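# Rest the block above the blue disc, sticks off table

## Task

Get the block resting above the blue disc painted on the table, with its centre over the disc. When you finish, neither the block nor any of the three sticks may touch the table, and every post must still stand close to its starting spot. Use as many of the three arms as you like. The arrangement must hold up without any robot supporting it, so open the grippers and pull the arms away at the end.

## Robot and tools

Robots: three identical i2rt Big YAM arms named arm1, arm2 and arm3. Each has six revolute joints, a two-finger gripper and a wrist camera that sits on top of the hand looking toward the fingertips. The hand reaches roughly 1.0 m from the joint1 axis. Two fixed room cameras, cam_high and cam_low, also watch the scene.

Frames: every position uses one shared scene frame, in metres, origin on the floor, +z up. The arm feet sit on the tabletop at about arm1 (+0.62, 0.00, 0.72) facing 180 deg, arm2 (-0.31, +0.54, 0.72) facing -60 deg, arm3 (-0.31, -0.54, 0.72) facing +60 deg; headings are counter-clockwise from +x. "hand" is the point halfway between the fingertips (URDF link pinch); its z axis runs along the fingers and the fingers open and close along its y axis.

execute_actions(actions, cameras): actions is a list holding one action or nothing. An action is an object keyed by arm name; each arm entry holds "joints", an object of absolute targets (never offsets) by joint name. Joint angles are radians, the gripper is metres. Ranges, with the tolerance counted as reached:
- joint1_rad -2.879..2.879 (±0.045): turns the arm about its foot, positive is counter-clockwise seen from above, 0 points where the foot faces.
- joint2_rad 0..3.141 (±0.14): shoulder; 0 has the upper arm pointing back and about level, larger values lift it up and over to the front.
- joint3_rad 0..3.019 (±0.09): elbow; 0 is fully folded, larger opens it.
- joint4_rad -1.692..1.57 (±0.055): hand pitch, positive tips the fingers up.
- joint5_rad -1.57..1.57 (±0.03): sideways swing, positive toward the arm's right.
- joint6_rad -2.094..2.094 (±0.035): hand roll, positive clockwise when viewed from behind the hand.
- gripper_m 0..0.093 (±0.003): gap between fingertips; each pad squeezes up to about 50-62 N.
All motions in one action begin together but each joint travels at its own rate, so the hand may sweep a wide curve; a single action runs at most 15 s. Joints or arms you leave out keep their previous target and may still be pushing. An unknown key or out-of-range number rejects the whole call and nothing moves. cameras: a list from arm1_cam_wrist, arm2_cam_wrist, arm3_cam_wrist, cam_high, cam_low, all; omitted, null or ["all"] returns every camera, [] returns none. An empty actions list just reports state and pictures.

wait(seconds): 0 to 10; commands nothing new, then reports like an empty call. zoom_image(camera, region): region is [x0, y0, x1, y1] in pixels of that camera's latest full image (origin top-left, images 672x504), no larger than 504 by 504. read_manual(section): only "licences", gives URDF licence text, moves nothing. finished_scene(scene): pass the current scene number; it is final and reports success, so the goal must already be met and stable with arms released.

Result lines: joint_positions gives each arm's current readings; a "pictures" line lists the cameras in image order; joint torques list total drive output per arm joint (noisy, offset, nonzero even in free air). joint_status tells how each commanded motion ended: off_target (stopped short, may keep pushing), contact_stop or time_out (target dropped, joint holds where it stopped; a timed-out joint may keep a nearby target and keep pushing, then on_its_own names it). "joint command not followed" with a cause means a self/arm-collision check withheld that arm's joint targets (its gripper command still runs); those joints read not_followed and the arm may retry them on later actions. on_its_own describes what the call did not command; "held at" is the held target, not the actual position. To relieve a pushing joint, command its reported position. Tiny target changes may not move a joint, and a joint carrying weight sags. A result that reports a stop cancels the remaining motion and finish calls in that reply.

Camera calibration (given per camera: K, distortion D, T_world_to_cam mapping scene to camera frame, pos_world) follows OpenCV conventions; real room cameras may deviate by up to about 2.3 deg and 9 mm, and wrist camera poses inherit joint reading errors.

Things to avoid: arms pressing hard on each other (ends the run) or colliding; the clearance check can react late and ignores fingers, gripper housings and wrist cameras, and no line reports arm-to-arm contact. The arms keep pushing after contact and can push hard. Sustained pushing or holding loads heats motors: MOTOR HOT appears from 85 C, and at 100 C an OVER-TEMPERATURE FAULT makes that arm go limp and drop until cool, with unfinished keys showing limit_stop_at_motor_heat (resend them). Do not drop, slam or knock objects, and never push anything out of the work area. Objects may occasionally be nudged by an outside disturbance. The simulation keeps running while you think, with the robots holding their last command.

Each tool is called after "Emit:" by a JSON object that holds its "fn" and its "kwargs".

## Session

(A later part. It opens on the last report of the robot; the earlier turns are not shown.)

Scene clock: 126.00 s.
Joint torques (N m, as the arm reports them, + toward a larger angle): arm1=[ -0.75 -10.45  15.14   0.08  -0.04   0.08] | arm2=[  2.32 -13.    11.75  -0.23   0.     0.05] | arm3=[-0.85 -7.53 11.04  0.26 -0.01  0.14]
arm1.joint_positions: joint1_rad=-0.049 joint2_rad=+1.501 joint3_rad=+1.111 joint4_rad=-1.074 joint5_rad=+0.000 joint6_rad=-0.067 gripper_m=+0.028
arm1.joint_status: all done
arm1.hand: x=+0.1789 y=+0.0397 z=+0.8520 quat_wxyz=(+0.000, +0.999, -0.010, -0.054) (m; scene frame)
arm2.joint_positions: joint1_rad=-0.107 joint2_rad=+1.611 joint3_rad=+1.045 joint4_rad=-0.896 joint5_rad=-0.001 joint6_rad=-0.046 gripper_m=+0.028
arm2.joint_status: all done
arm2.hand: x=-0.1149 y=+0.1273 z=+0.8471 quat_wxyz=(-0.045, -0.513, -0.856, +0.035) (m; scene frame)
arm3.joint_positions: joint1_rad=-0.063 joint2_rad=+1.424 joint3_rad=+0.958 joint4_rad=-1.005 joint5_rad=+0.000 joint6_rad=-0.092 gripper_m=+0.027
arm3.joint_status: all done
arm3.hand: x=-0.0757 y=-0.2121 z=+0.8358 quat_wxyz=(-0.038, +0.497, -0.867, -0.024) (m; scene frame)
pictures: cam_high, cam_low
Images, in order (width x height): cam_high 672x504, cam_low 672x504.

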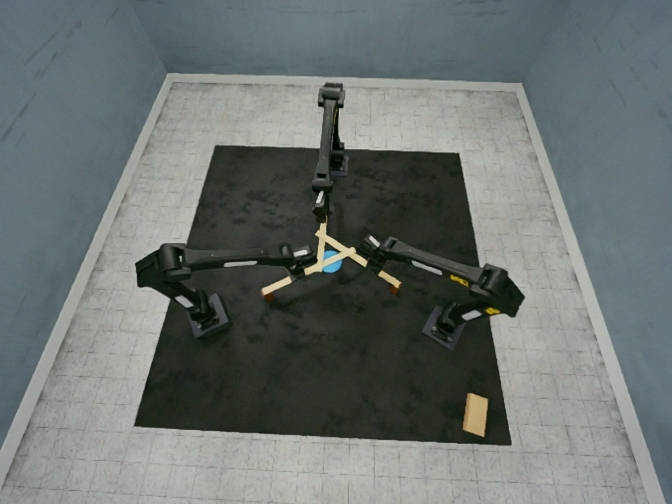

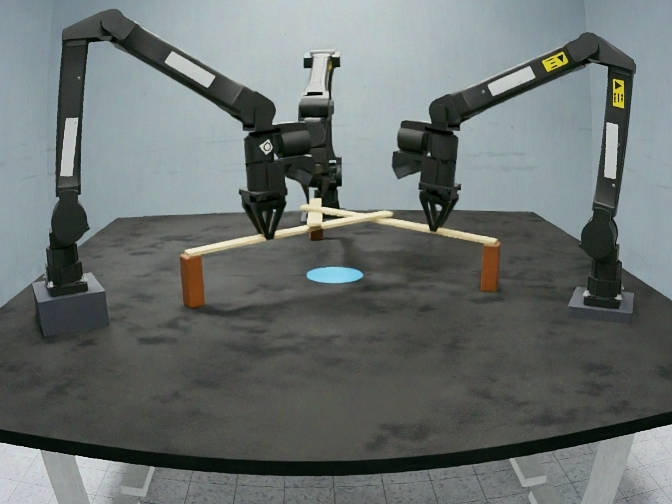

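Emit:
{"fn": "execute_actions", "kwargs": {"actions": [{"arm1": {"joints": {"gripper_m": 0.036}}, "arm2": {"joints": {"gripper_m": 0.036}}, "arm3": {"joints": {"gripper_m": 0.036}}}]}}

Emit:
{"fn": "zoom_image", "kwargs": {"camera": "cam_low", "region": [170, 180, 510, 310]}}

Scene clock: 127.00 s.
Joint torques (N m, as the arm reports them, + toward a larger angle): arm1=[ -0.7  -10.46  14.97   0.06  -0.04   0.08] | arm2=[  2.05 -13.5   11.82  -0.22  -0.01   0.  ] | arm3=[-0.9  -7.36 10.99  0.26  0.04  0.14]
arm1.joint_positions: joint1_rad=-0.049 joint2_rad=+1.501 joint3_rad=+1.114 joint4_rad=-1.074 joint5_rad=+0.000 joint6_rad=-0.067 gripper_m=+0.036
arm1.joint_status: all done
arm1.hand: x=+0.1780 y=+0.0398 z=+0.8528 quat_wxyz=(+0.000, +0.998, -0.010, -0.055) (m; scene frame)
arm2.joint_positions: joint1_rad=-0.107 joint2_rad=+1.611 joint3_rad=+1.045 joint4_rad=-0.896 joint5_rad=-0.001 joint6_rad=-0.046 gripper_m=+0.036
arm2.joint_status: all done
arm2.hand: x=-0.1149 y=+0.1273 z=+0.8471 quat_wxyz=(-0.045, -0.513, -0.856, +0.035) (m; scene frame)
arm3.joint_positions: joint1_rad=-0.063 joint2_rad=+1.424 joint3_rad=+0.958 joint4_rad=-1.005 joint5_rad=+0.000 joint6_rad=-0.092 gripper_m=+0.036
arm3.joint_status: all done
arm3.hand: x=-0.0757 y=-0.2121 z=+0.8358 quat_wxyz=(-0.038, +0.497, -0.867, -0.024) (m; scene frame)
pictures: arm1_cam_wrist, arm2_cam_wrist, arm3_cam_wrist, cam_high, cam_low
camera_calibration (this result's frames):
arm1_cam_wrist: T_world_to_cam=[[0.0291273, 0.999573, -0.00211043, -0.0478637], [0.86749, -0.0242294, 0.496865, -0.569113], [0.496602, -0.0163031, -0.867825, 0.775037], [0, 0, 0, 1]] pos_world=[0.110209, 0.0466895, 0.955268]
arm2_cam_wrist: T_world_to_cam=[[-0.883577, -0.468022, 0.0157358, -0.0538233], [-0.402887, 0.776879, 0.483882, -0.548567], [-0.238692, 0.421207, -0.874992, 0.783063], [0, 0, 0, 1]] pos_world=[-0.0816568, 0.0711479, 0.951462]
arm3_cam_wrist: T_world_to_cam=[[0.853811, -0.520581, 0.00141287, -0.0423322], [-0.451871, -0.739765, 0.498558, -0.604999], [-0.258495, -0.426313, -0.866855, 0.739461], [0, 0, 0, 1]] pos_world=[-0.0460909, -0.154353, 0.942692]
Images, in order (width x height): arm1_cam_wrist 672x504, arm2_cam_wrist 672x504, arm3_cam_wrist 672x504, cam_high 672x504, cam_low 672x504.

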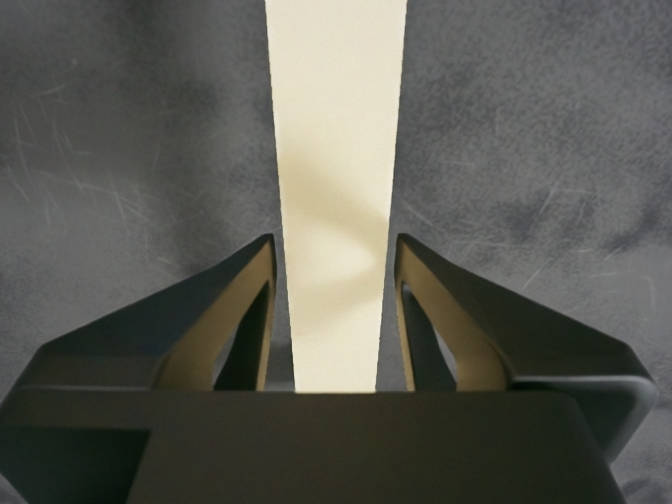

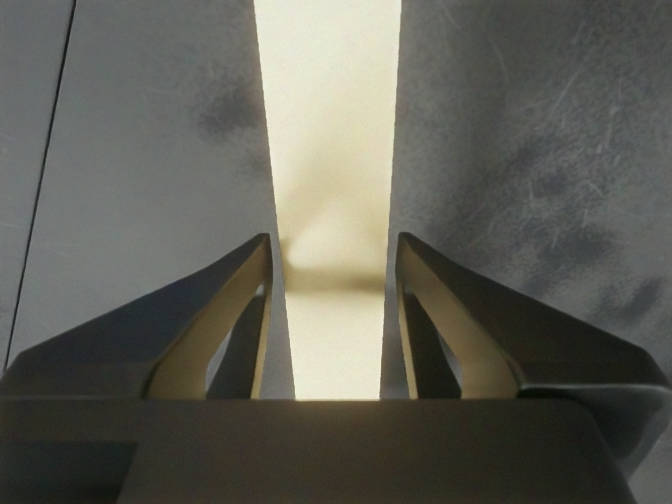

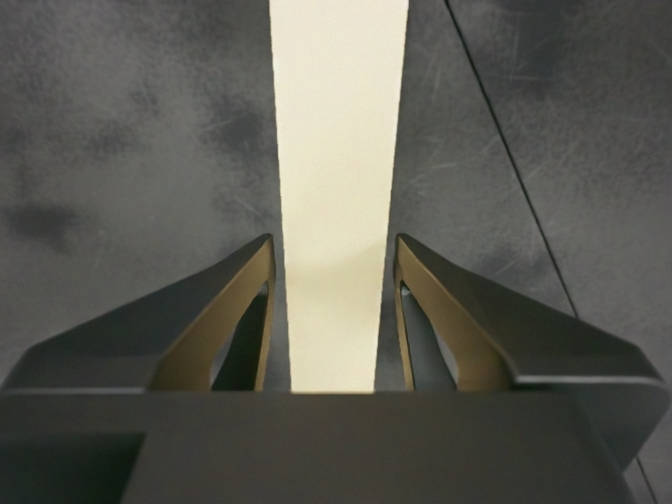

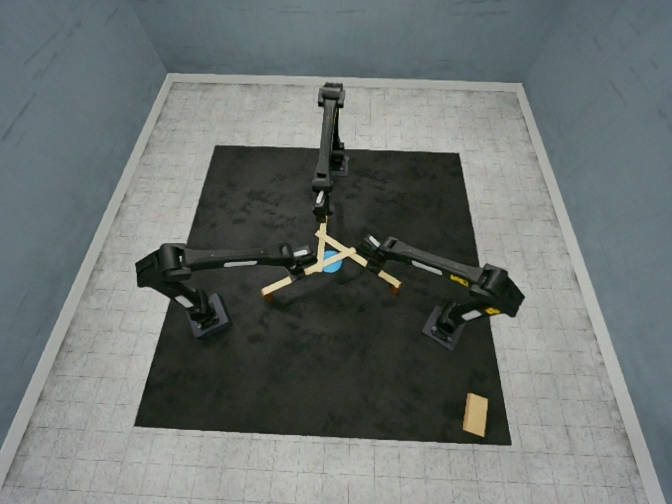

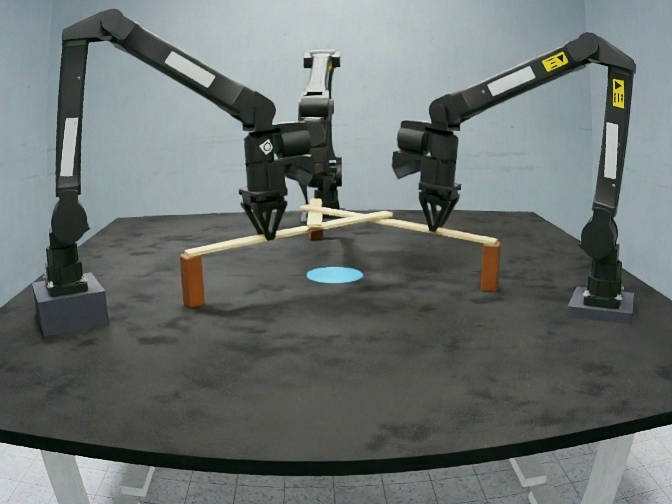

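Region (170, 180, 510, 310) of cam_low's 672x504 image, scaled by 1.482, with more detail than that image has; it fills the top 193 rows of this view, and the rest is white.

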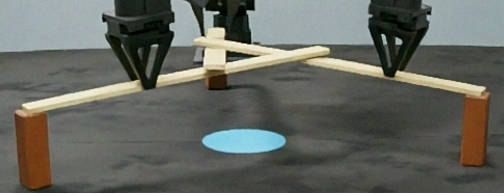

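Emit:
{"fn": "execute_actions", "kwargs": {"actions": [{"arm1": {"joints": {"joint2_rad": 1.2, "gripper_m": 0.05}}, "arm2": {"joints": {"joint2_rad": 1.3, "gripper_m": 0.05}}, "arm3": {"joints": {"joint2_rad": 1.2, "gripper_m": 0.093}}}], "cameras": ["cam_low", "cam_high"]}}

Emit:
{"fn": "zoom_image", "kwargs": {"camera": "cam_high", "region": [430, 370, 520, 450]}}

Scene clock: 129.10 s.
Joint torques (N m, as the arm reports them, + toward a larger angle): arm1=[-0.77 -7.59 14.61  0.68 -0.04  0.08] | arm2=[  2.32 -10.28  12.38   0.39  -0.04   0.02] | arm3=[-1.13 -5.49 11.22  0.71  0.    0.13]
arm1.joint_positions: joint1_rad=-0.049 joint2_rad=+1.188 joint3_rad=+1.132 joint4_rad=-1.074 joint5_rad=+0.000 joint6_rad=-0.067 gripper_m=+0.050
arm1.joint_status: all done
arm1.hand: x=+0.1922 y=+0.0397 z=+0.9918 quat_wxyz=(-0.013, +0.976, -0.010, -0.218) (m; scene frame)
arm2.joint_positions: joint1_rad=-0.107 joint2_rad=+1.292 joint3_rad=+1.059 joint4_rad=-0.896 joint5_rad=-0.001 joint6_rad=-0.046 gripper_m=+0.050
arm2.joint_status: all done
arm2.hand: x=-0.1115 y=+0.1236 z=+0.9932 quat_wxyz=(-0.182, -0.500, -0.837, +0.127) (m; scene frame)
arm3.joint_positions: joint1_rad=-0.063 joint2_rad=+1.187 joint3_rad=+0.967 joint4_rad=-1.006 joint5_rad=+0.000 joint6_rad=-0.092 gripper_m=+0.093
arm3.joint_status: all done
arm3.hand: x=-0.0746 y=-0.2123 z=+0.9290 quat_wxyz=(-0.149, +0.490, -0.856, -0.074) (m; scene frame)
pictures: cam_high, cam_low
Images, in order (width x height): cam_high 672x504, cam_low 672x504.

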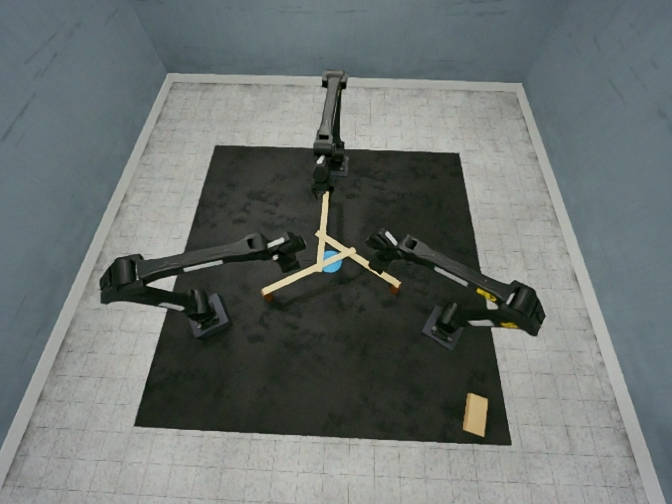

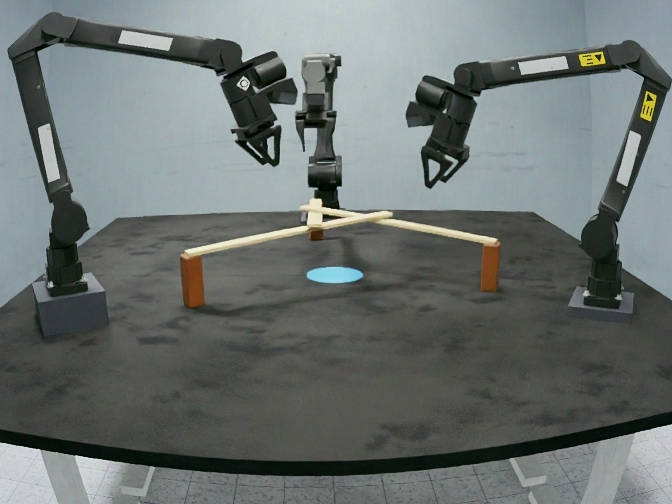

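Region (430, 370, 520, 450) of cam_high's 672x504 image, scaled by 5.600, with more detail than that image has.

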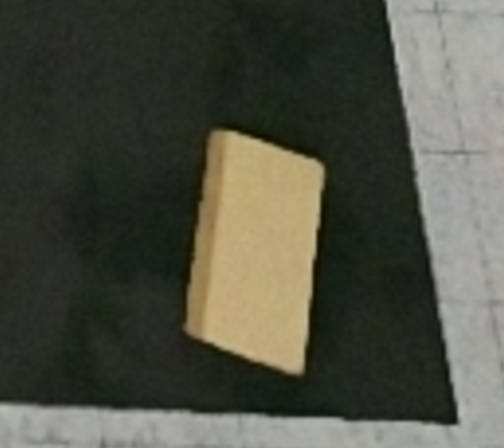

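Emit:
{"fn": "execute_actions", "kwargs": {"actions": [{"arm1": {"joints": {"joint2_rad": 0.75}}, "arm2": {"joints": {"joint2_rad": 0.8}}, "arm3": {"joints": {"joint1_rad": 2.4, "joint2_rad": 1.318, "joint3_rad": 0.935, "joint4_rad": -1.19, "joint6_rad": 0.565}}}], "cameras": ["arm3_cam_wrist", "cam_low", "cam_high"]}}

Scene clock: 134.00 s.
Joint torques (N m, as the arm reports them, + toward a larger angle): arm1=[-0.86 -2.14 14.61  1.29 -0.04  0.08] | arm2=[ 2.94 -4.18 12.97  0.94 -0.02  0.  ] | arm3=[-0.8  -7.83  7.57  0.06  0.07  0.15]
arm1.joint_positions: joint1_rad=-0.049 joint2_rad=+0.750 joint3_rad=+1.132 joint4_rad=-1.074 joint5_rad=+0.000 joint6_rad=-0.067 gripper_m=+0.050
arm1.joint_status: all done
arm1.hand: x=+0.2867 y=+0.0329 z=+1.1523 quat_wxyz=(-0.029, +0.905, -0.011, -0.424) (m; scene frame)
arm2.joint_positions: joint1_rad=-0.107 joint2_rad=+0.796 joint3_rad=+1.059 joint4_rad=-0.896 joint5_rad=-0.001 joint6_rad=-0.046 gripper_m=+0.050
arm2.joint_status: all done
arm2.hand: x=-0.1476 y=+0.2039 z=+1.1920 quat_wxyz=(-0.376, -0.456, -0.765, +0.255) (m; scene frame)
arm3.joint_positions: joint1_rad=+2.403 joint2_rad=+1.329 joint3_rad=+0.928 joint4_rad=-1.182 joint5_rad=+0.000 joint6_rad=+0.551 gripper_m=+0.093
arm3.joint_status: all done
arm3.hand: x=-0.6411 y=-0.6296 z=+0.8663 quat_wxyz=(+0.000, +0.990, -0.138, -0.002) (m; scene frame)
pictures: arm3_cam_wrist, cam_high, cam_low
camera_calibration (this result's frames):
arm3_cam_wrist: T_world_to_cam=[[0.290501, 0.95686, 0.00528343, 0.788674], [0.784895, -0.241443, 0.570654, -0.140447], [0.547312, -0.161628, -0.821174, 1.0855], [0, 0, 0, 1]] pos_world=[-0.712979, -0.613114, 0.967361]
Images, in order (width x height): arm3_cam_wrist 672x504, cam_high 672x504, cam_low 672x504.

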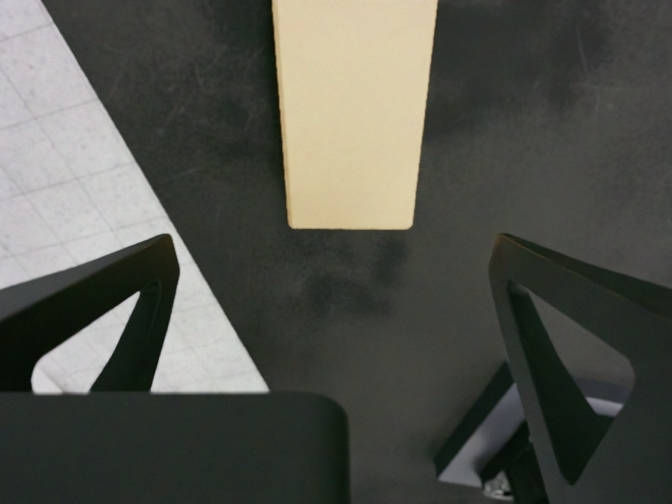

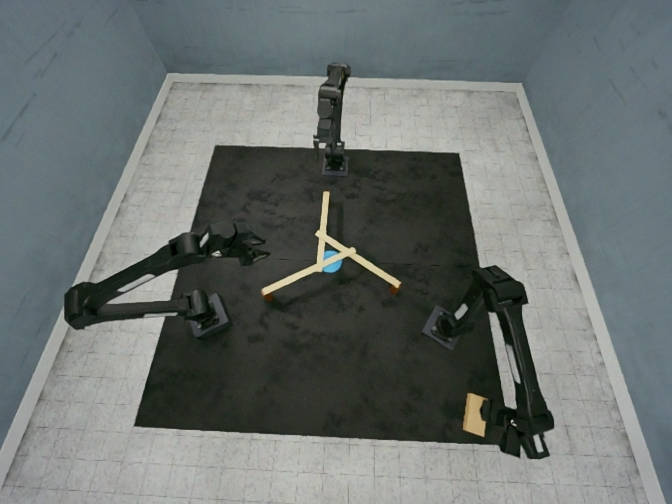

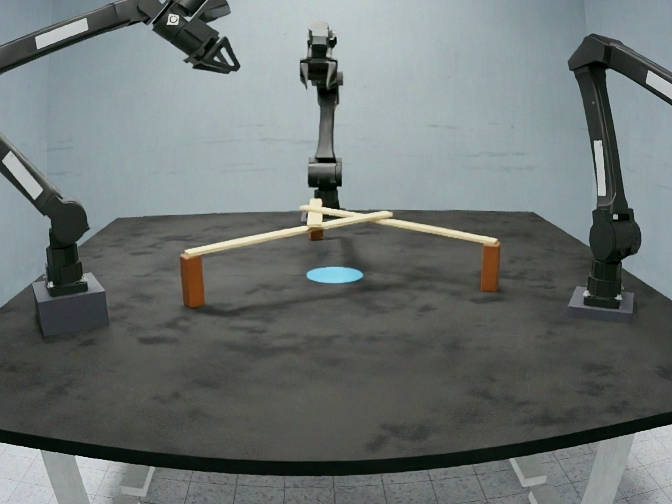

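Emit:
{"fn": "execute_actions", "kwargs": {"actions": []}}

Scene clock: 135.07 s.
Joint torques (N m, as the arm reports them, + toward a larger angle): arm1=[-0.81 -2.09 14.65  1.28 -0.03  0.08] | arm2=[ 2.2  -3.36 12.92  0.99 -0.01  0.04] | arm3=[-0.64 -7.81  7.54  0.    0.08  0.13]
arm1.joint_positions: joint1_rad=-0.049 joint2_rad=+0.750 joint3_rad=+1.132 joint4_rad=-1.074 joint5_rad=+0.000 joint6_rad=-0.067 gripper_m=+0.050
arm1.joint_status: all done
arm1.hand: x=+0.2867 y=+0.0329 z=+1.1523 quat_wxyz=(-0.029, +0.905, -0.011, -0.424) (m; scene frame)
arm2.joint_positions: joint1_rad=-0.107 joint2_rad=+0.796 joint3_rad=+1.059 joint4_rad=-0.896 joint5_rad=-0.001 joint6_rad=-0.046 gripper_m=+0.050
arm2.joint_status: all done
arm2.hand: x=-0.1476 y=+0.2039 z=+1.1920 quat_wxyz=(-0.376, -0.456, -0.765, +0.255) (m; scene frame)
arm3.joint_positions: joint1_rad=+2.403 joint2_rad=+1.329 joint3_rad=+0.928 joint4_rad=-1.182 joint5_rad=+0.000 joint6_rad=+0.551 gripper_m=+0.093
arm3.joint_status: all done
arm3.hand: x=-0.6411 y=-0.6296 z=+0.8663 quat_wxyz=(+0.000, +0.990, -0.138, -0.002) (m; scene frame)
pictures: arm1_cam_wrist, arm2_cam_wrist, arm3_cam_wrist, cam_high, cam_low
camera_calibration (this result's frames):
arm1_cam_wrist: T_world_to_cam=[[0.0497947, 0.998128, 0.0355106, -0.0927735], [0.968568, -0.039583, -0.245579, 0.0146817], [-0.243714, 0.046623, -0.968726, 1.30724], [0, 0, 0, 1]] pos_world=[0.308992, 0.0322335, 1.27326]
arm2_cam_wrist: T_world_to_cam=[[-0.891214, -0.451297, 0.0454802, -0.0923198], [-0.441292, 0.839512, -0.316986, 0.148111], [0.104874, -0.302573, -0.947339, 1.32927], [0, 0, 0, 1]] pos_world=[-0.156322, 0.236196, 1.31041]
arm3_cam_wrist: T_world_to_cam=[[0.290501, 0.95686, 0.00528343, 0.788674], [0.784895, -0.241443, 0.570654, -0.140447], [0.547312, -0.161628, -0.821174, 1.0855], [0, 0, 0, 1]] pos_world=[-0.712979, -0.613114, 0.967361]
Images, in order (width x height): arm1_cam_wrist 672x504, arm2_cam_wrist 672x504, arm3_cam_wrist 672x504, cam_high 672x504, cam_low 672x504.

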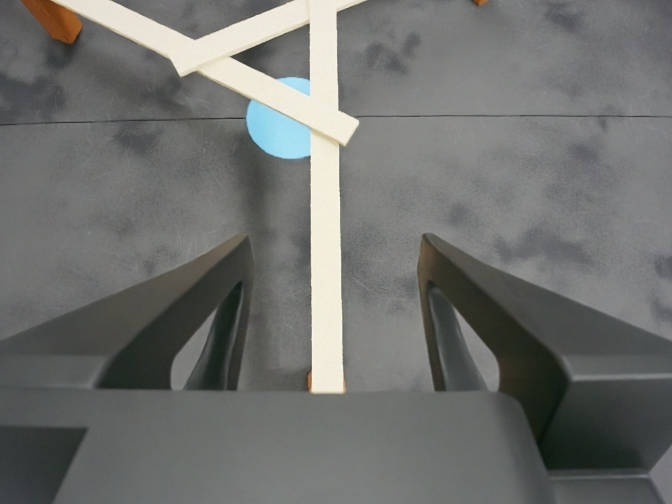

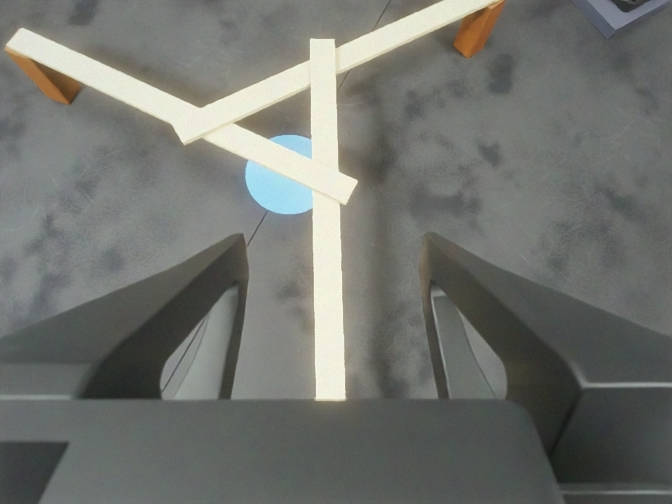

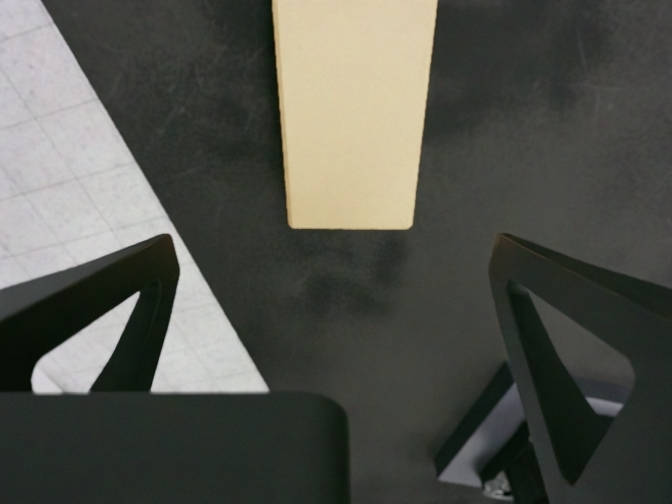

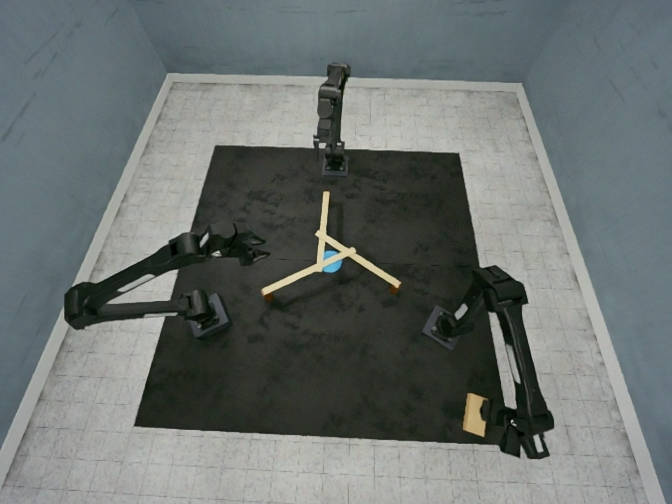

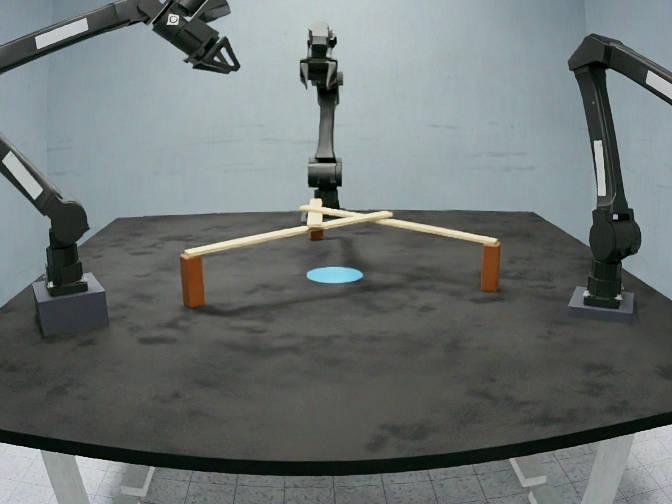

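Emit:
{"fn": "execute_actions", "kwargs": {"actions": [{"arm3": {"joints": {"joint1_rad": 2.362, "joint2_rad": 1.465, "joint3_rad": 0.790, "joint4_rad": -0.882, "joint6_rad": 0.508, "gripper_m": 0.093}}}], "cameras": ["arm3_cam_wrist", "cam_high"]}}

Scene clock: 138.47 s.
Joint torques (N m, as the arm reports them, + toward a larger angle): arm1=[-0.89 -2.06 14.64  1.28 -0.04  0.09] | arm2=[ 2.41 -3.06 12.97  1.02 -0.02 -0.02] | arm3=[-0.84 -8.99  6.77  0.81  0.08 -0.17]
arm1.joint_positions: joint1_rad=-0.049 joint2_rad=+0.750 joint3_rad=+1.132 joint4_rad=-1.074 joint5_rad=+0.000 joint6_rad=-0.067 gripper_m=+0.050
arm1.joint_status: not commanded
arm1.hand: x=+0.2867 y=+0.0329 z=+1.1523 quat_wxyz=(-0.029, +0.905, -0.011, -0.424) (m; scene frame)
arm2.joint_positions: joint1_rad=-0.107 joint2_rad=+0.796 joint3_rad=+1.059 joint4_rad=-0.896 joint5_rad=-0.001 joint6_rad=-0.046 gripper_m=+0.050
arm2.joint_status: not commanded
arm2.hand: x=-0.1476 y=+0.2039 z=+1.1920 quat_wxyz=(-0.376, -0.456, -0.765, +0.255) (m; scene frame)
arm3.joint_positions: joint1_rad=+2.365 joint2_rad=+1.479 joint3_rad=+0.779 joint4_rad=-0.892 joint5_rad=+0.000 joint6_rad=+0.522 gripper_m=+0.093
arm3.joint_status: all done
arm3.hand: x=-0.6416 y=-0.6162 z=+0.7687 quat_wxyz=(-0.002, +0.990, -0.143, +0.003) (m; scene frame)
pictures: arm3_cam_wrist, cam_high
camera_calibration (this result's frames):
arm3_cam_wrist: T_world_to_cam=[[0.299184, 0.954144, 0.00995595, 0.776827], [0.777048, -0.249682, 0.577802, -0.0966703], [0.553792, -0.165133, -0.816116, 1.00594], [0, 0, 0, 1]] pos_world=[-0.714375, -0.599229, 0.869083]
Images, in order (width x height): arm3_cam_wrist 672x504, cam_high 672x504.

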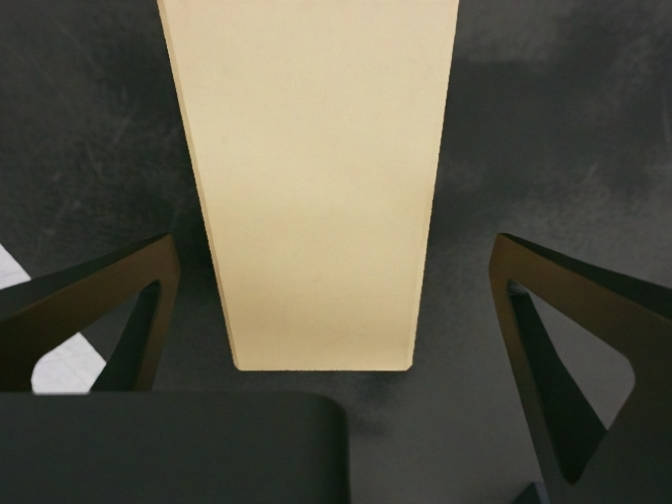

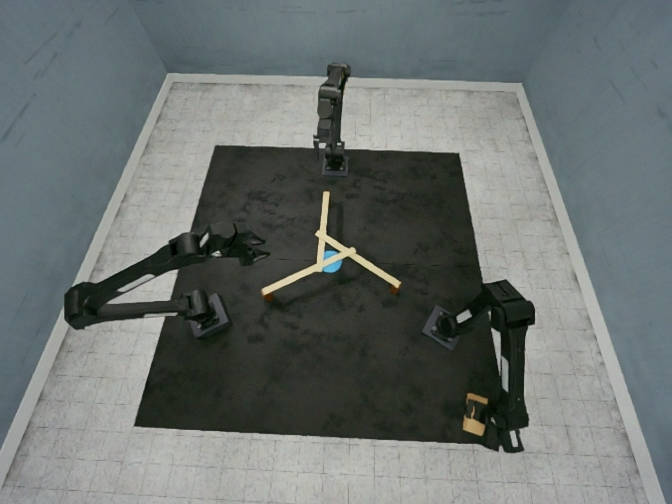

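Emit:
{"fn": "execute_actions", "kwargs": {"actions": [{"arm3": {"joints": {"joint1_rad": 2.386, "joint2_rad": 1.538, "joint3_rad": 0.757, "joint4_rad": -0.771, "joint6_rad": 0.522, "gripper_m": 0.093}}}], "cameras": ["arm3_cam_wrist"]}}

Scene clock: 141.30 s.
Joint torques (N m, as the arm reports them, + toward a larger angle): arm1=[-0.9  -2.01 14.65  1.28 -0.04  0.08] | arm2=[ 2.86 -3.52 13.06  1.1   0.01  0.01] | arm3=[ 0.04 -7.51  5.49  0.8   0.06 -0.03]
arm1.joint_positions: joint1_rad=-0.049 joint2_rad=+0.750 joint3_rad=+1.132 joint4_rad=-1.074 joint5_rad=+0.000 joint6_rad=-0.067 gripper_m=+0.050
arm1.joint_status: not commanded
arm1.hand: x=+0.2867 y=+0.0329 z=+1.1523 quat_wxyz=(-0.029, +0.905, -0.011, -0.424) (m; scene frame)
arm2.joint_positions: joint1_rad=-0.107 joint2_rad=+0.796 joint3_rad=+1.059 joint4_rad=-0.896 joint5_rad=-0.001 joint6_rad=-0.046 gripper_m=+0.050
arm2.joint_status: not commanded
arm2.hand: x=-0.1476 y=+0.2039 z=+1.1920 quat_wxyz=(-0.376, -0.456, -0.765, +0.255) (m; scene frame)
arm3.joint_positions: joint1_rad=+2.379 joint2_rad=+1.529 joint3_rad=+0.758 joint4_rad=-0.782 joint5_rad=+0.000 joint6_rad=+0.522 gripper_m=+0.093
arm3.joint_status: all done
arm3.hand: x=-0.6512 y=-0.6237 z=+0.7468 quat_wxyz=(+0.006, +0.991, -0.136, -0.016) (m; scene frame)
pictures: arm3_cam_wrist
camera_calibration (this result's frames):
arm3_cam_wrist: T_world_to_cam=[[0.285267, 0.958393, -0.0102229, 0.795763], [0.802289, -0.23294, 0.549609, -0.0304587], [0.524361, -0.164987, -0.835359, 0.987378], [0, 0, 0, 1]] pos_world=[-0.720311, -0.606844, 0.849691]
Images, in order (width x height): arm3_cam_wrist 672x504.

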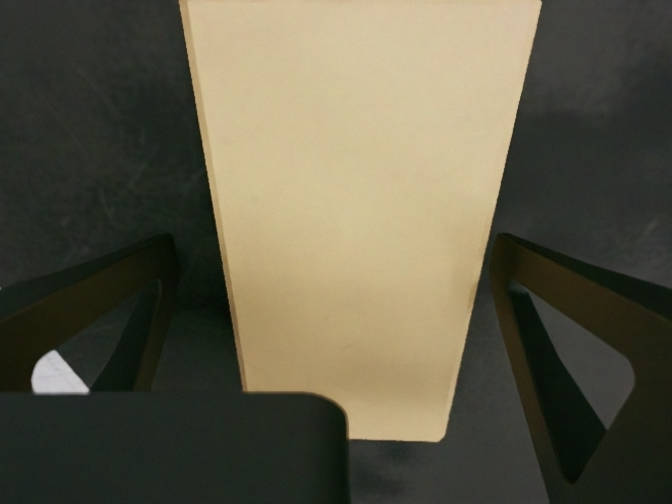

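Emit:
{"fn": "execute_actions", "kwargs": {"actions": [{"arm3": {"joints": {"joint2_rad": 1.560, "joint3_rad": 0.746, "gripper_m": 0.093}}}], "cameras": ["arm3_cam_wrist"]}}

Scene clock: 142.30 s.
Joint torques (N m, as the arm reports them, + toward a larger angle): arm1=[-0.9  -2.03 14.63  1.29 -0.04  0.08] | arm2=[ 2.34 -3.45 12.86  1.17 -0.02 -0.01] | arm3=[ 0.01 -7.02  5.27  0.76  0.08 -0.01]
arm1.joint_positions: joint1_rad=-0.049 joint2_rad=+0.750 joint3_rad=+1.132 joint4_rad=-1.074 joint5_rad=+0.000 joint6_rad=-0.067 gripper_m=+0.050
arm1.joint_status: not commanded
arm1.hand: x=+0.2867 y=+0.0329 z=+1.1523 quat_wxyz=(-0.029, +0.905, -0.011, -0.424) (m; scene frame)
arm2.joint_positions: joint1_rad=-0.107 joint2_rad=+0.796 joint3_rad=+1.059 joint4_rad=-0.896 joint5_rad=-0.001 joint6_rad=-0.046 gripper_m=+0.050
arm2.joint_status: not commanded
arm2.hand: x=-0.1476 y=+0.2039 z=+1.1920 quat_wxyz=(-0.376, -0.456, -0.765, +0.255) (m; scene frame)
arm3.joint_positions: joint1_rad=+2.379 joint2_rad=+1.545 joint3_rad=+0.748 joint4_rad=-0.781 joint5_rad=+0.000 joint6_rad=+0.522 gripper_m=+0.093
arm3.joint_status: all done
arm3.hand: x=-0.6446 y=-0.6220 z=+0.7389 quat_wxyz=(+0.001, +0.991, -0.136, -0.005) (m; scene frame)
pictures: arm3_cam_wrist
camera_calibration (this result's frames):
arm3_cam_wrist: T_world_to_cam=[[0.285395, 0.958407, 0.0023237, 0.782992], [0.789075, -0.236346, 0.567011, -0.0545004], [0.543977, -0.159989, -0.823707, 0.984732], [0, 0, 0, 1]] pos_world=[-0.716129, -0.60576, 0.840213]
Images, in order (width x height): arm3_cam_wrist 672x504.

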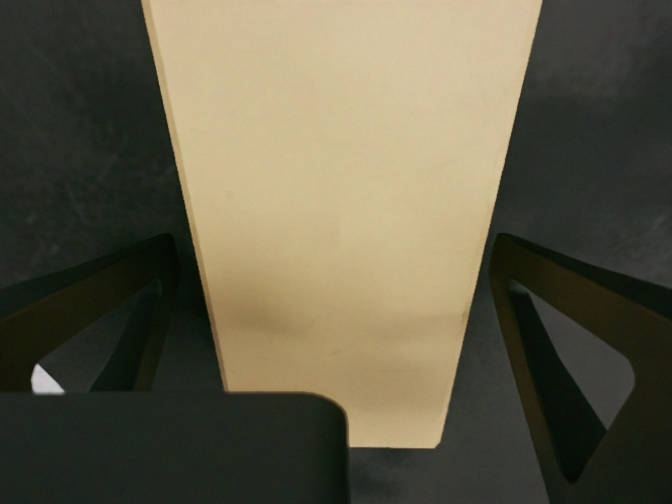

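Emit:
{"fn": "execute_actions", "kwargs": {"actions": [{"arm3": {"joints": {"gripper_m": 0.05}}}], "cameras": ["arm3_cam_wrist"]}}

Scene clock: 143.03 s.
Joint torques (N m, as the arm reports them, + toward a larger angle): arm1=[-0.79 -2.12 14.66  1.25 -0.03  0.09] | arm2=[ 2.94 -3.37 13.09  1.04 -0.06  0.01] | arm3=[ 0.1  -6.92  5.32  0.68  0.05 -0.03]
arm1.joint_positions: joint1_rad=-0.049 joint2_rad=+0.750 joint3_rad=+1.132 joint4_rad=-1.074 joint5_rad=+0.000 joint6_rad=-0.067 gripper_m=+0.050
arm1.joint_status: not commanded
arm1.hand: x=+0.2867 y=+0.0329 z=+1.1523 quat_wxyz=(-0.029, +0.905, -0.011, -0.424) (m; scene frame)
arm2.joint_positions: joint1_rad=-0.107 joint2_rad=+0.796 joint3_rad=+1.059 joint4_rad=-0.896 joint5_rad=-0.001 joint6_rad=-0.046 gripper_m=+0.050
arm2.joint_status: not commanded
arm2.hand: x=-0.1476 y=+0.2039 z=+1.1920 quat_wxyz=(-0.376, -0.456, -0.765, +0.255) (m; scene frame)
arm3.joint_positions: joint1_rad=+2.380 joint2_rad=+1.545 joint3_rad=+0.748 joint4_rad=-0.779 joint5_rad=+0.001 joint6_rad=+0.522 gripper_m=+0.070
arm3.joint_status: gripper_m off_target (ended at +0.070, target +0.050)
arm3.hand: x=-0.6449 y=-0.6221 z=+0.7388 quat_wxyz=(+0.001, +0.991, -0.135, -0.005) (m; scene frame)
pictures: arm3_cam_wrist
camera_calibration (this result's frames):
arm3_cam_wrist: T_world_to_cam=[[0.285038, 0.958514, 0.00219944, 0.783061], [0.790108, -0.236257, 0.565607, -0.052492], [0.542662, -0.159482, -0.824672, 0.984963], [0, 0, 0, 1]] pos_world=[-0.71623, -0.605893, 0.840239]
Images, in order (width x height): arm3_cam_wrist 672x504.

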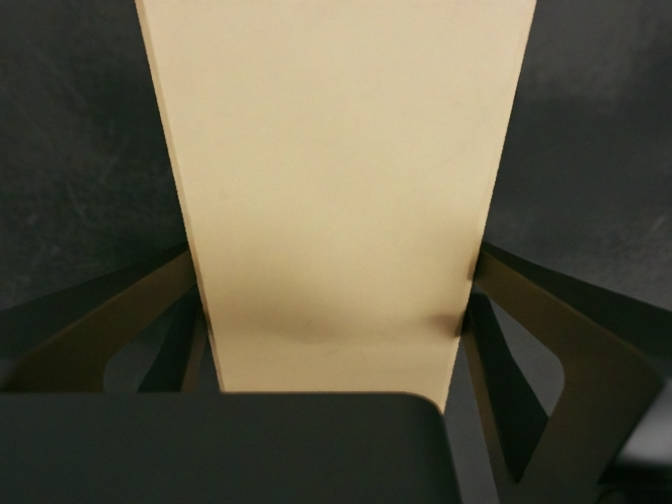

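Emit:
{"fn": "execute_actions", "kwargs": {"actions": [{"arm3": {"joints": {"joint1_rad": 0.045, "joint2_rad": 1.52, "joint3_rad": 1.89, "joint4_rad": -1.69, "joint6_rad": 0.522, "gripper_m": 0.05}}}], "cameras": ["arm3_cam_wrist", "cam_high", "cam_low"]}}

Scene clock: 149.57 s.
Joint torques (N m, as the arm reports them, + toward a larger angle): arm1=[-0.88 -2.11 14.66  1.29 -0.04  0.09] | arm2=[ 2.58 -3.33 12.98  1.17 -0.02  0.  ] | arm3=[  0.4  -13.2   12.62   0.36  -0.02  -0.04]
arm1.joint_positions: joint1_rad=-0.049 joint2_rad=+0.750 joint3_rad=+1.132 joint4_rad=-1.074 joint5_rad=+0.000 joint6_rad=-0.067 gripper_m=+0.050
arm1.joint_status: not commanded
arm1.hand: x=+0.2867 y=+0.0329 z=+1.1523 quat_wxyz=(-0.029, +0.905, -0.011, -0.424) (m; scene frame)
arm2.joint_positions: joint1_rad=-0.107 joint2_rad=+0.796 joint3_rad=+1.059 joint4_rad=-0.896 joint5_rad=-0.001 joint6_rad=-0.046 gripper_m=+0.050
arm2.joint_status: not commanded
arm2.hand: x=-0.1476 y=+0.2039 z=+1.1920 quat_wxyz=(-0.376, -0.456, -0.765, +0.255) (m; scene frame)
arm3.joint_positions: joint1_rad=+0.036 joint2_rad=+1.545 joint3_rad=+1.823 joint4_rad=-1.685 joint5_rad=+0.002 joint6_rad=+0.522 gripper_m=+0.070
arm3.joint_status: gripper_m off_target (ended at +0.070, target +0.050); the others done
arm3.hand: x=-0.0605 y=-0.1141 z=+1.1095 quat_wxyz=(-0.051, +0.259, -0.963, -0.058) (m; scene frame)
pictures: arm3_cam_wrist, cam_high, cam_low
camera_calibration (this result's frames):
arm3_cam_wrist: T_world_to_cam=[[0.488988, -0.868462, -0.0816315, 0.0256454], [-0.752277, -0.467232, 0.464514, -0.611455], [-0.441554, -0.165732, -0.881795, 1.05772], [0, 0, 0, 1]] pos_world=[-0.00548291, -0.0881206, 1.21882]
Images, in order (width x height): arm3_cam_wrist 672x504, cam_high 672x504, cam_low 672x504.

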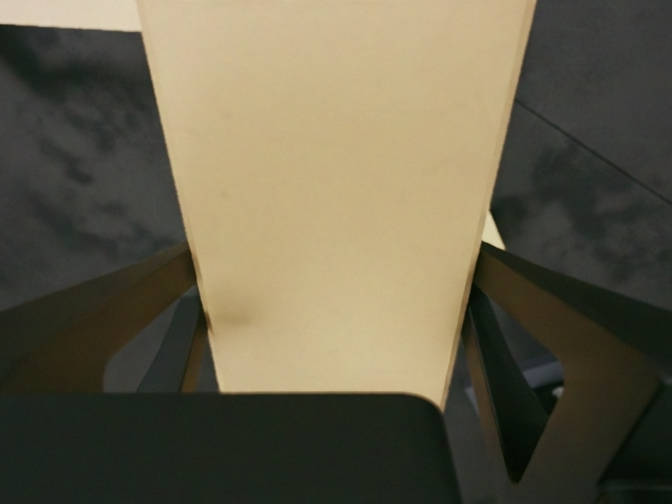

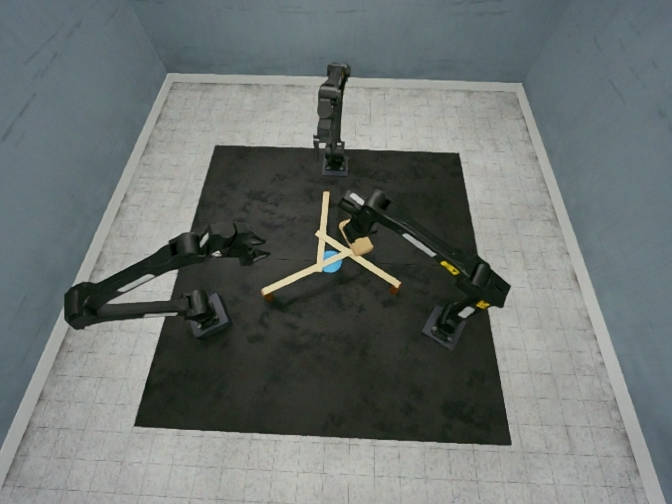

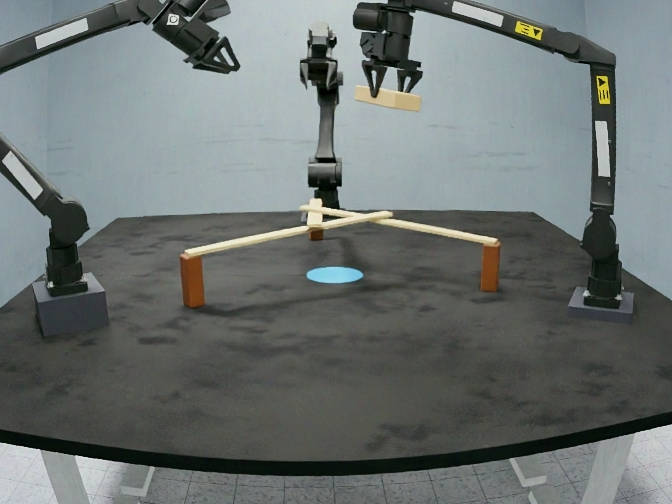

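Emit:
{"fn": "execute_actions", "kwargs": {"actions": [{"arm3": {"joints": {"joint2_rad": 1.90, "joint3_rad": 1.797, "joint4_rad": -1.353, "gripper_m": 0.05}}}]}}

Scene clock: 151.83 s.
Joint torques (N m, as the arm reports them, + toward a larger angle): arm1=[-0.78 -2.07 14.66  1.3  -0.04  0.09] | arm2=[ 2.81 -3.51 13.09  0.99 -0.02  0.  ] | arm3=[  0.03 -20.04   9.29   0.69  -0.02  -0.01]
arm1.joint_positions: joint1_rad=-0.049 joint2_rad=+0.750 joint3_rad=+1.132 joint4_rad=-1.074 joint5_rad=+0.000 joint6_rad=-0.067 gripper_m=+0.050
arm1.joint_status: not commanded
arm1.hand: x=+0.2867 y=+0.0329 z=+1.1523 quat_wxyz=(-0.029, +0.905, -0.011, -0.424) (m; scene frame)
arm2.joint_positions: joint1_rad=-0.107 joint2_rad=+0.796 joint3_rad=+1.059 joint4_rad=-0.896 joint5_rad=-0.001 joint6_rad=-0.046 gripper_m=+0.050
arm2.joint_status: not commanded
arm2.hand: x=-0.1476 y=+0.2039 z=+1.1920 quat_wxyz=(-0.376, -0.456, -0.765, +0.255) (m; scene frame)
arm3.joint_positions: joint1_rad=+0.042 joint2_rad=+1.941 joint3_rad=+1.773 joint4_rad=-1.360 joint5_rad=+0.002 joint6_rad=+0.523 gripper_m=+0.070
arm3.joint_status: gripper_m off_target (ended at +0.070, target +0.050); the others done
arm3.hand: x=-0.0065 y=-0.0070 z=+0.8848 quat_wxyz=(-0.008, +0.263, -0.965, -0.015) (m; scene frame)
pictures: arm1_cam_wrist, arm2_cam_wrist, arm3_cam_wrist, cam_high, cam_low
camera_calibration (this result's frames):
arm1_cam_wrist: T_world_to_cam=[[0.0497947, 0.998128, 0.0355106, -0.0927735], [0.968568, -0.039583, -0.245579, 0.0146817], [-0.243714, 0.046623, -0.968726, 1.30724], [0, 0, 0, 1]] pos_world=[0.308992, 0.0322335, 1.27326]
arm2_cam_wrist: T_world_to_cam=[[-0.891214, -0.451297, 0.0454802, -0.0923198], [-0.441292, 0.839512, -0.316986, 0.148111], [0.104874, -0.302573, -0.947339, 1.32927], [0, 0, 0, 1]] pos_world=[-0.156322, 0.236196, 1.31041]
arm3_cam_wrist: T_world_to_cam=[[0.492239, -0.870227, -0.0201379, 0.0195442], [-0.718244, -0.419122, 0.555394, -0.496193], [-0.491759, -0.258923, -0.831343, 0.855516], [0, 0, 0, 1]] pos_world=[0.0547007, 0.030555, 0.987204]
Images, in order (width x height): arm1_cam_wrist 672x504, arm2_cam_wrist 672x504, arm3_cam_wrist 672x504, cam_high 672x504, cam_low 672x504.

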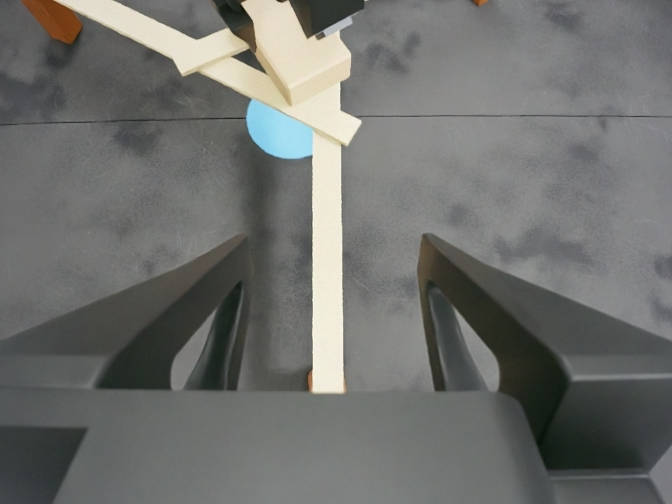

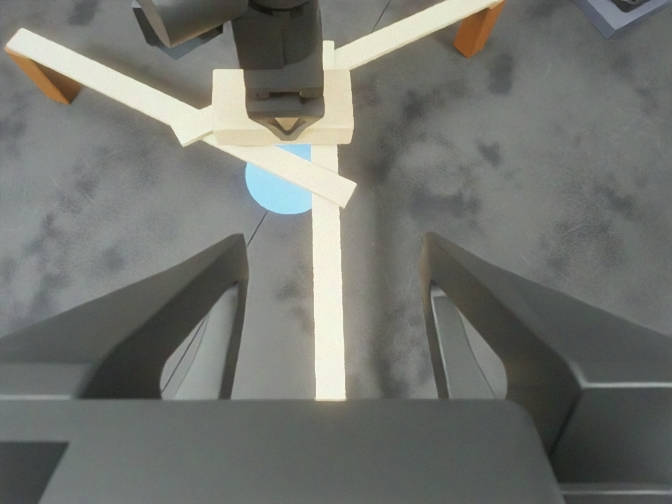

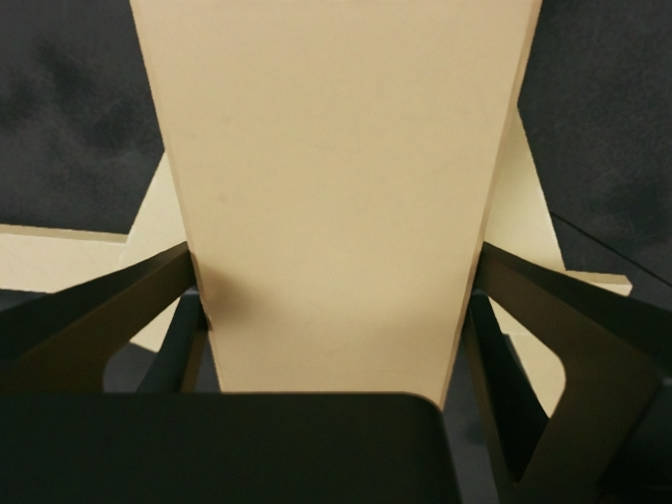

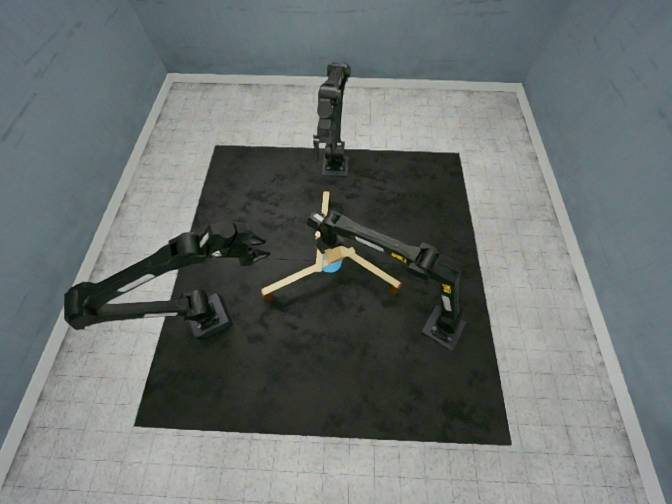

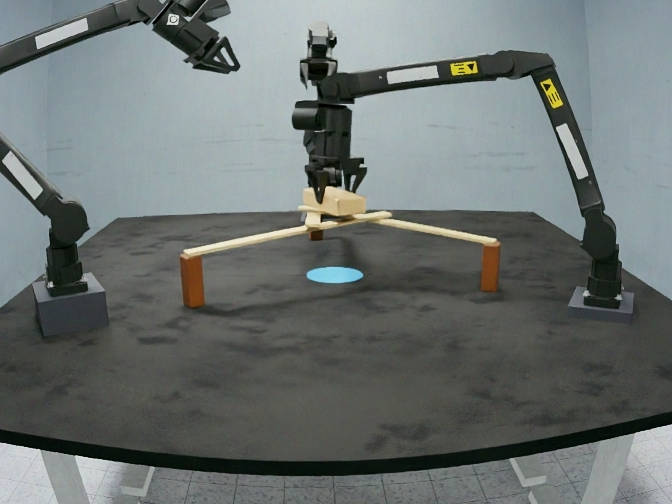

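Emit:
{"fn": "zoom_image", "kwargs": {"camera": "cam_low", "region": [260, 150, 420, 290]}}

Emit:
{"fn": "zoom_image", "kwargs": {"camera": "arm2_cam_wrist", "region": [140, 0, 420, 230]}}

Region (260, 150, 420, 290) of cam_low's 672x504 image, scaled by 3.150, with more detail than that image has; it fills the top 441 rows of this view, and the rest is white.

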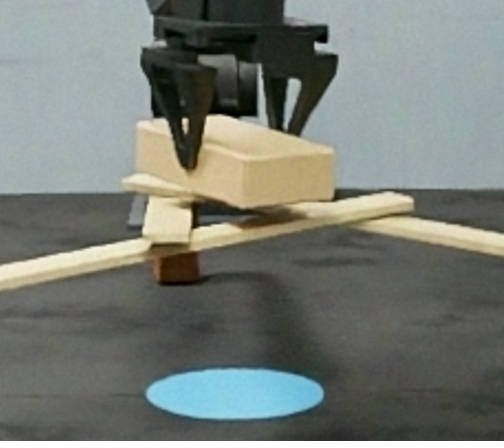

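Region (140, 0, 420, 230) of arm2_cam_wrist's 672x504 image, scaled by 1.800, with more detail than that image has; it fills the top 414 rows of this view, and the rest is white.

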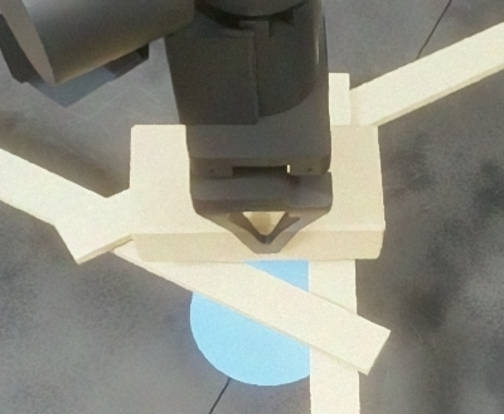

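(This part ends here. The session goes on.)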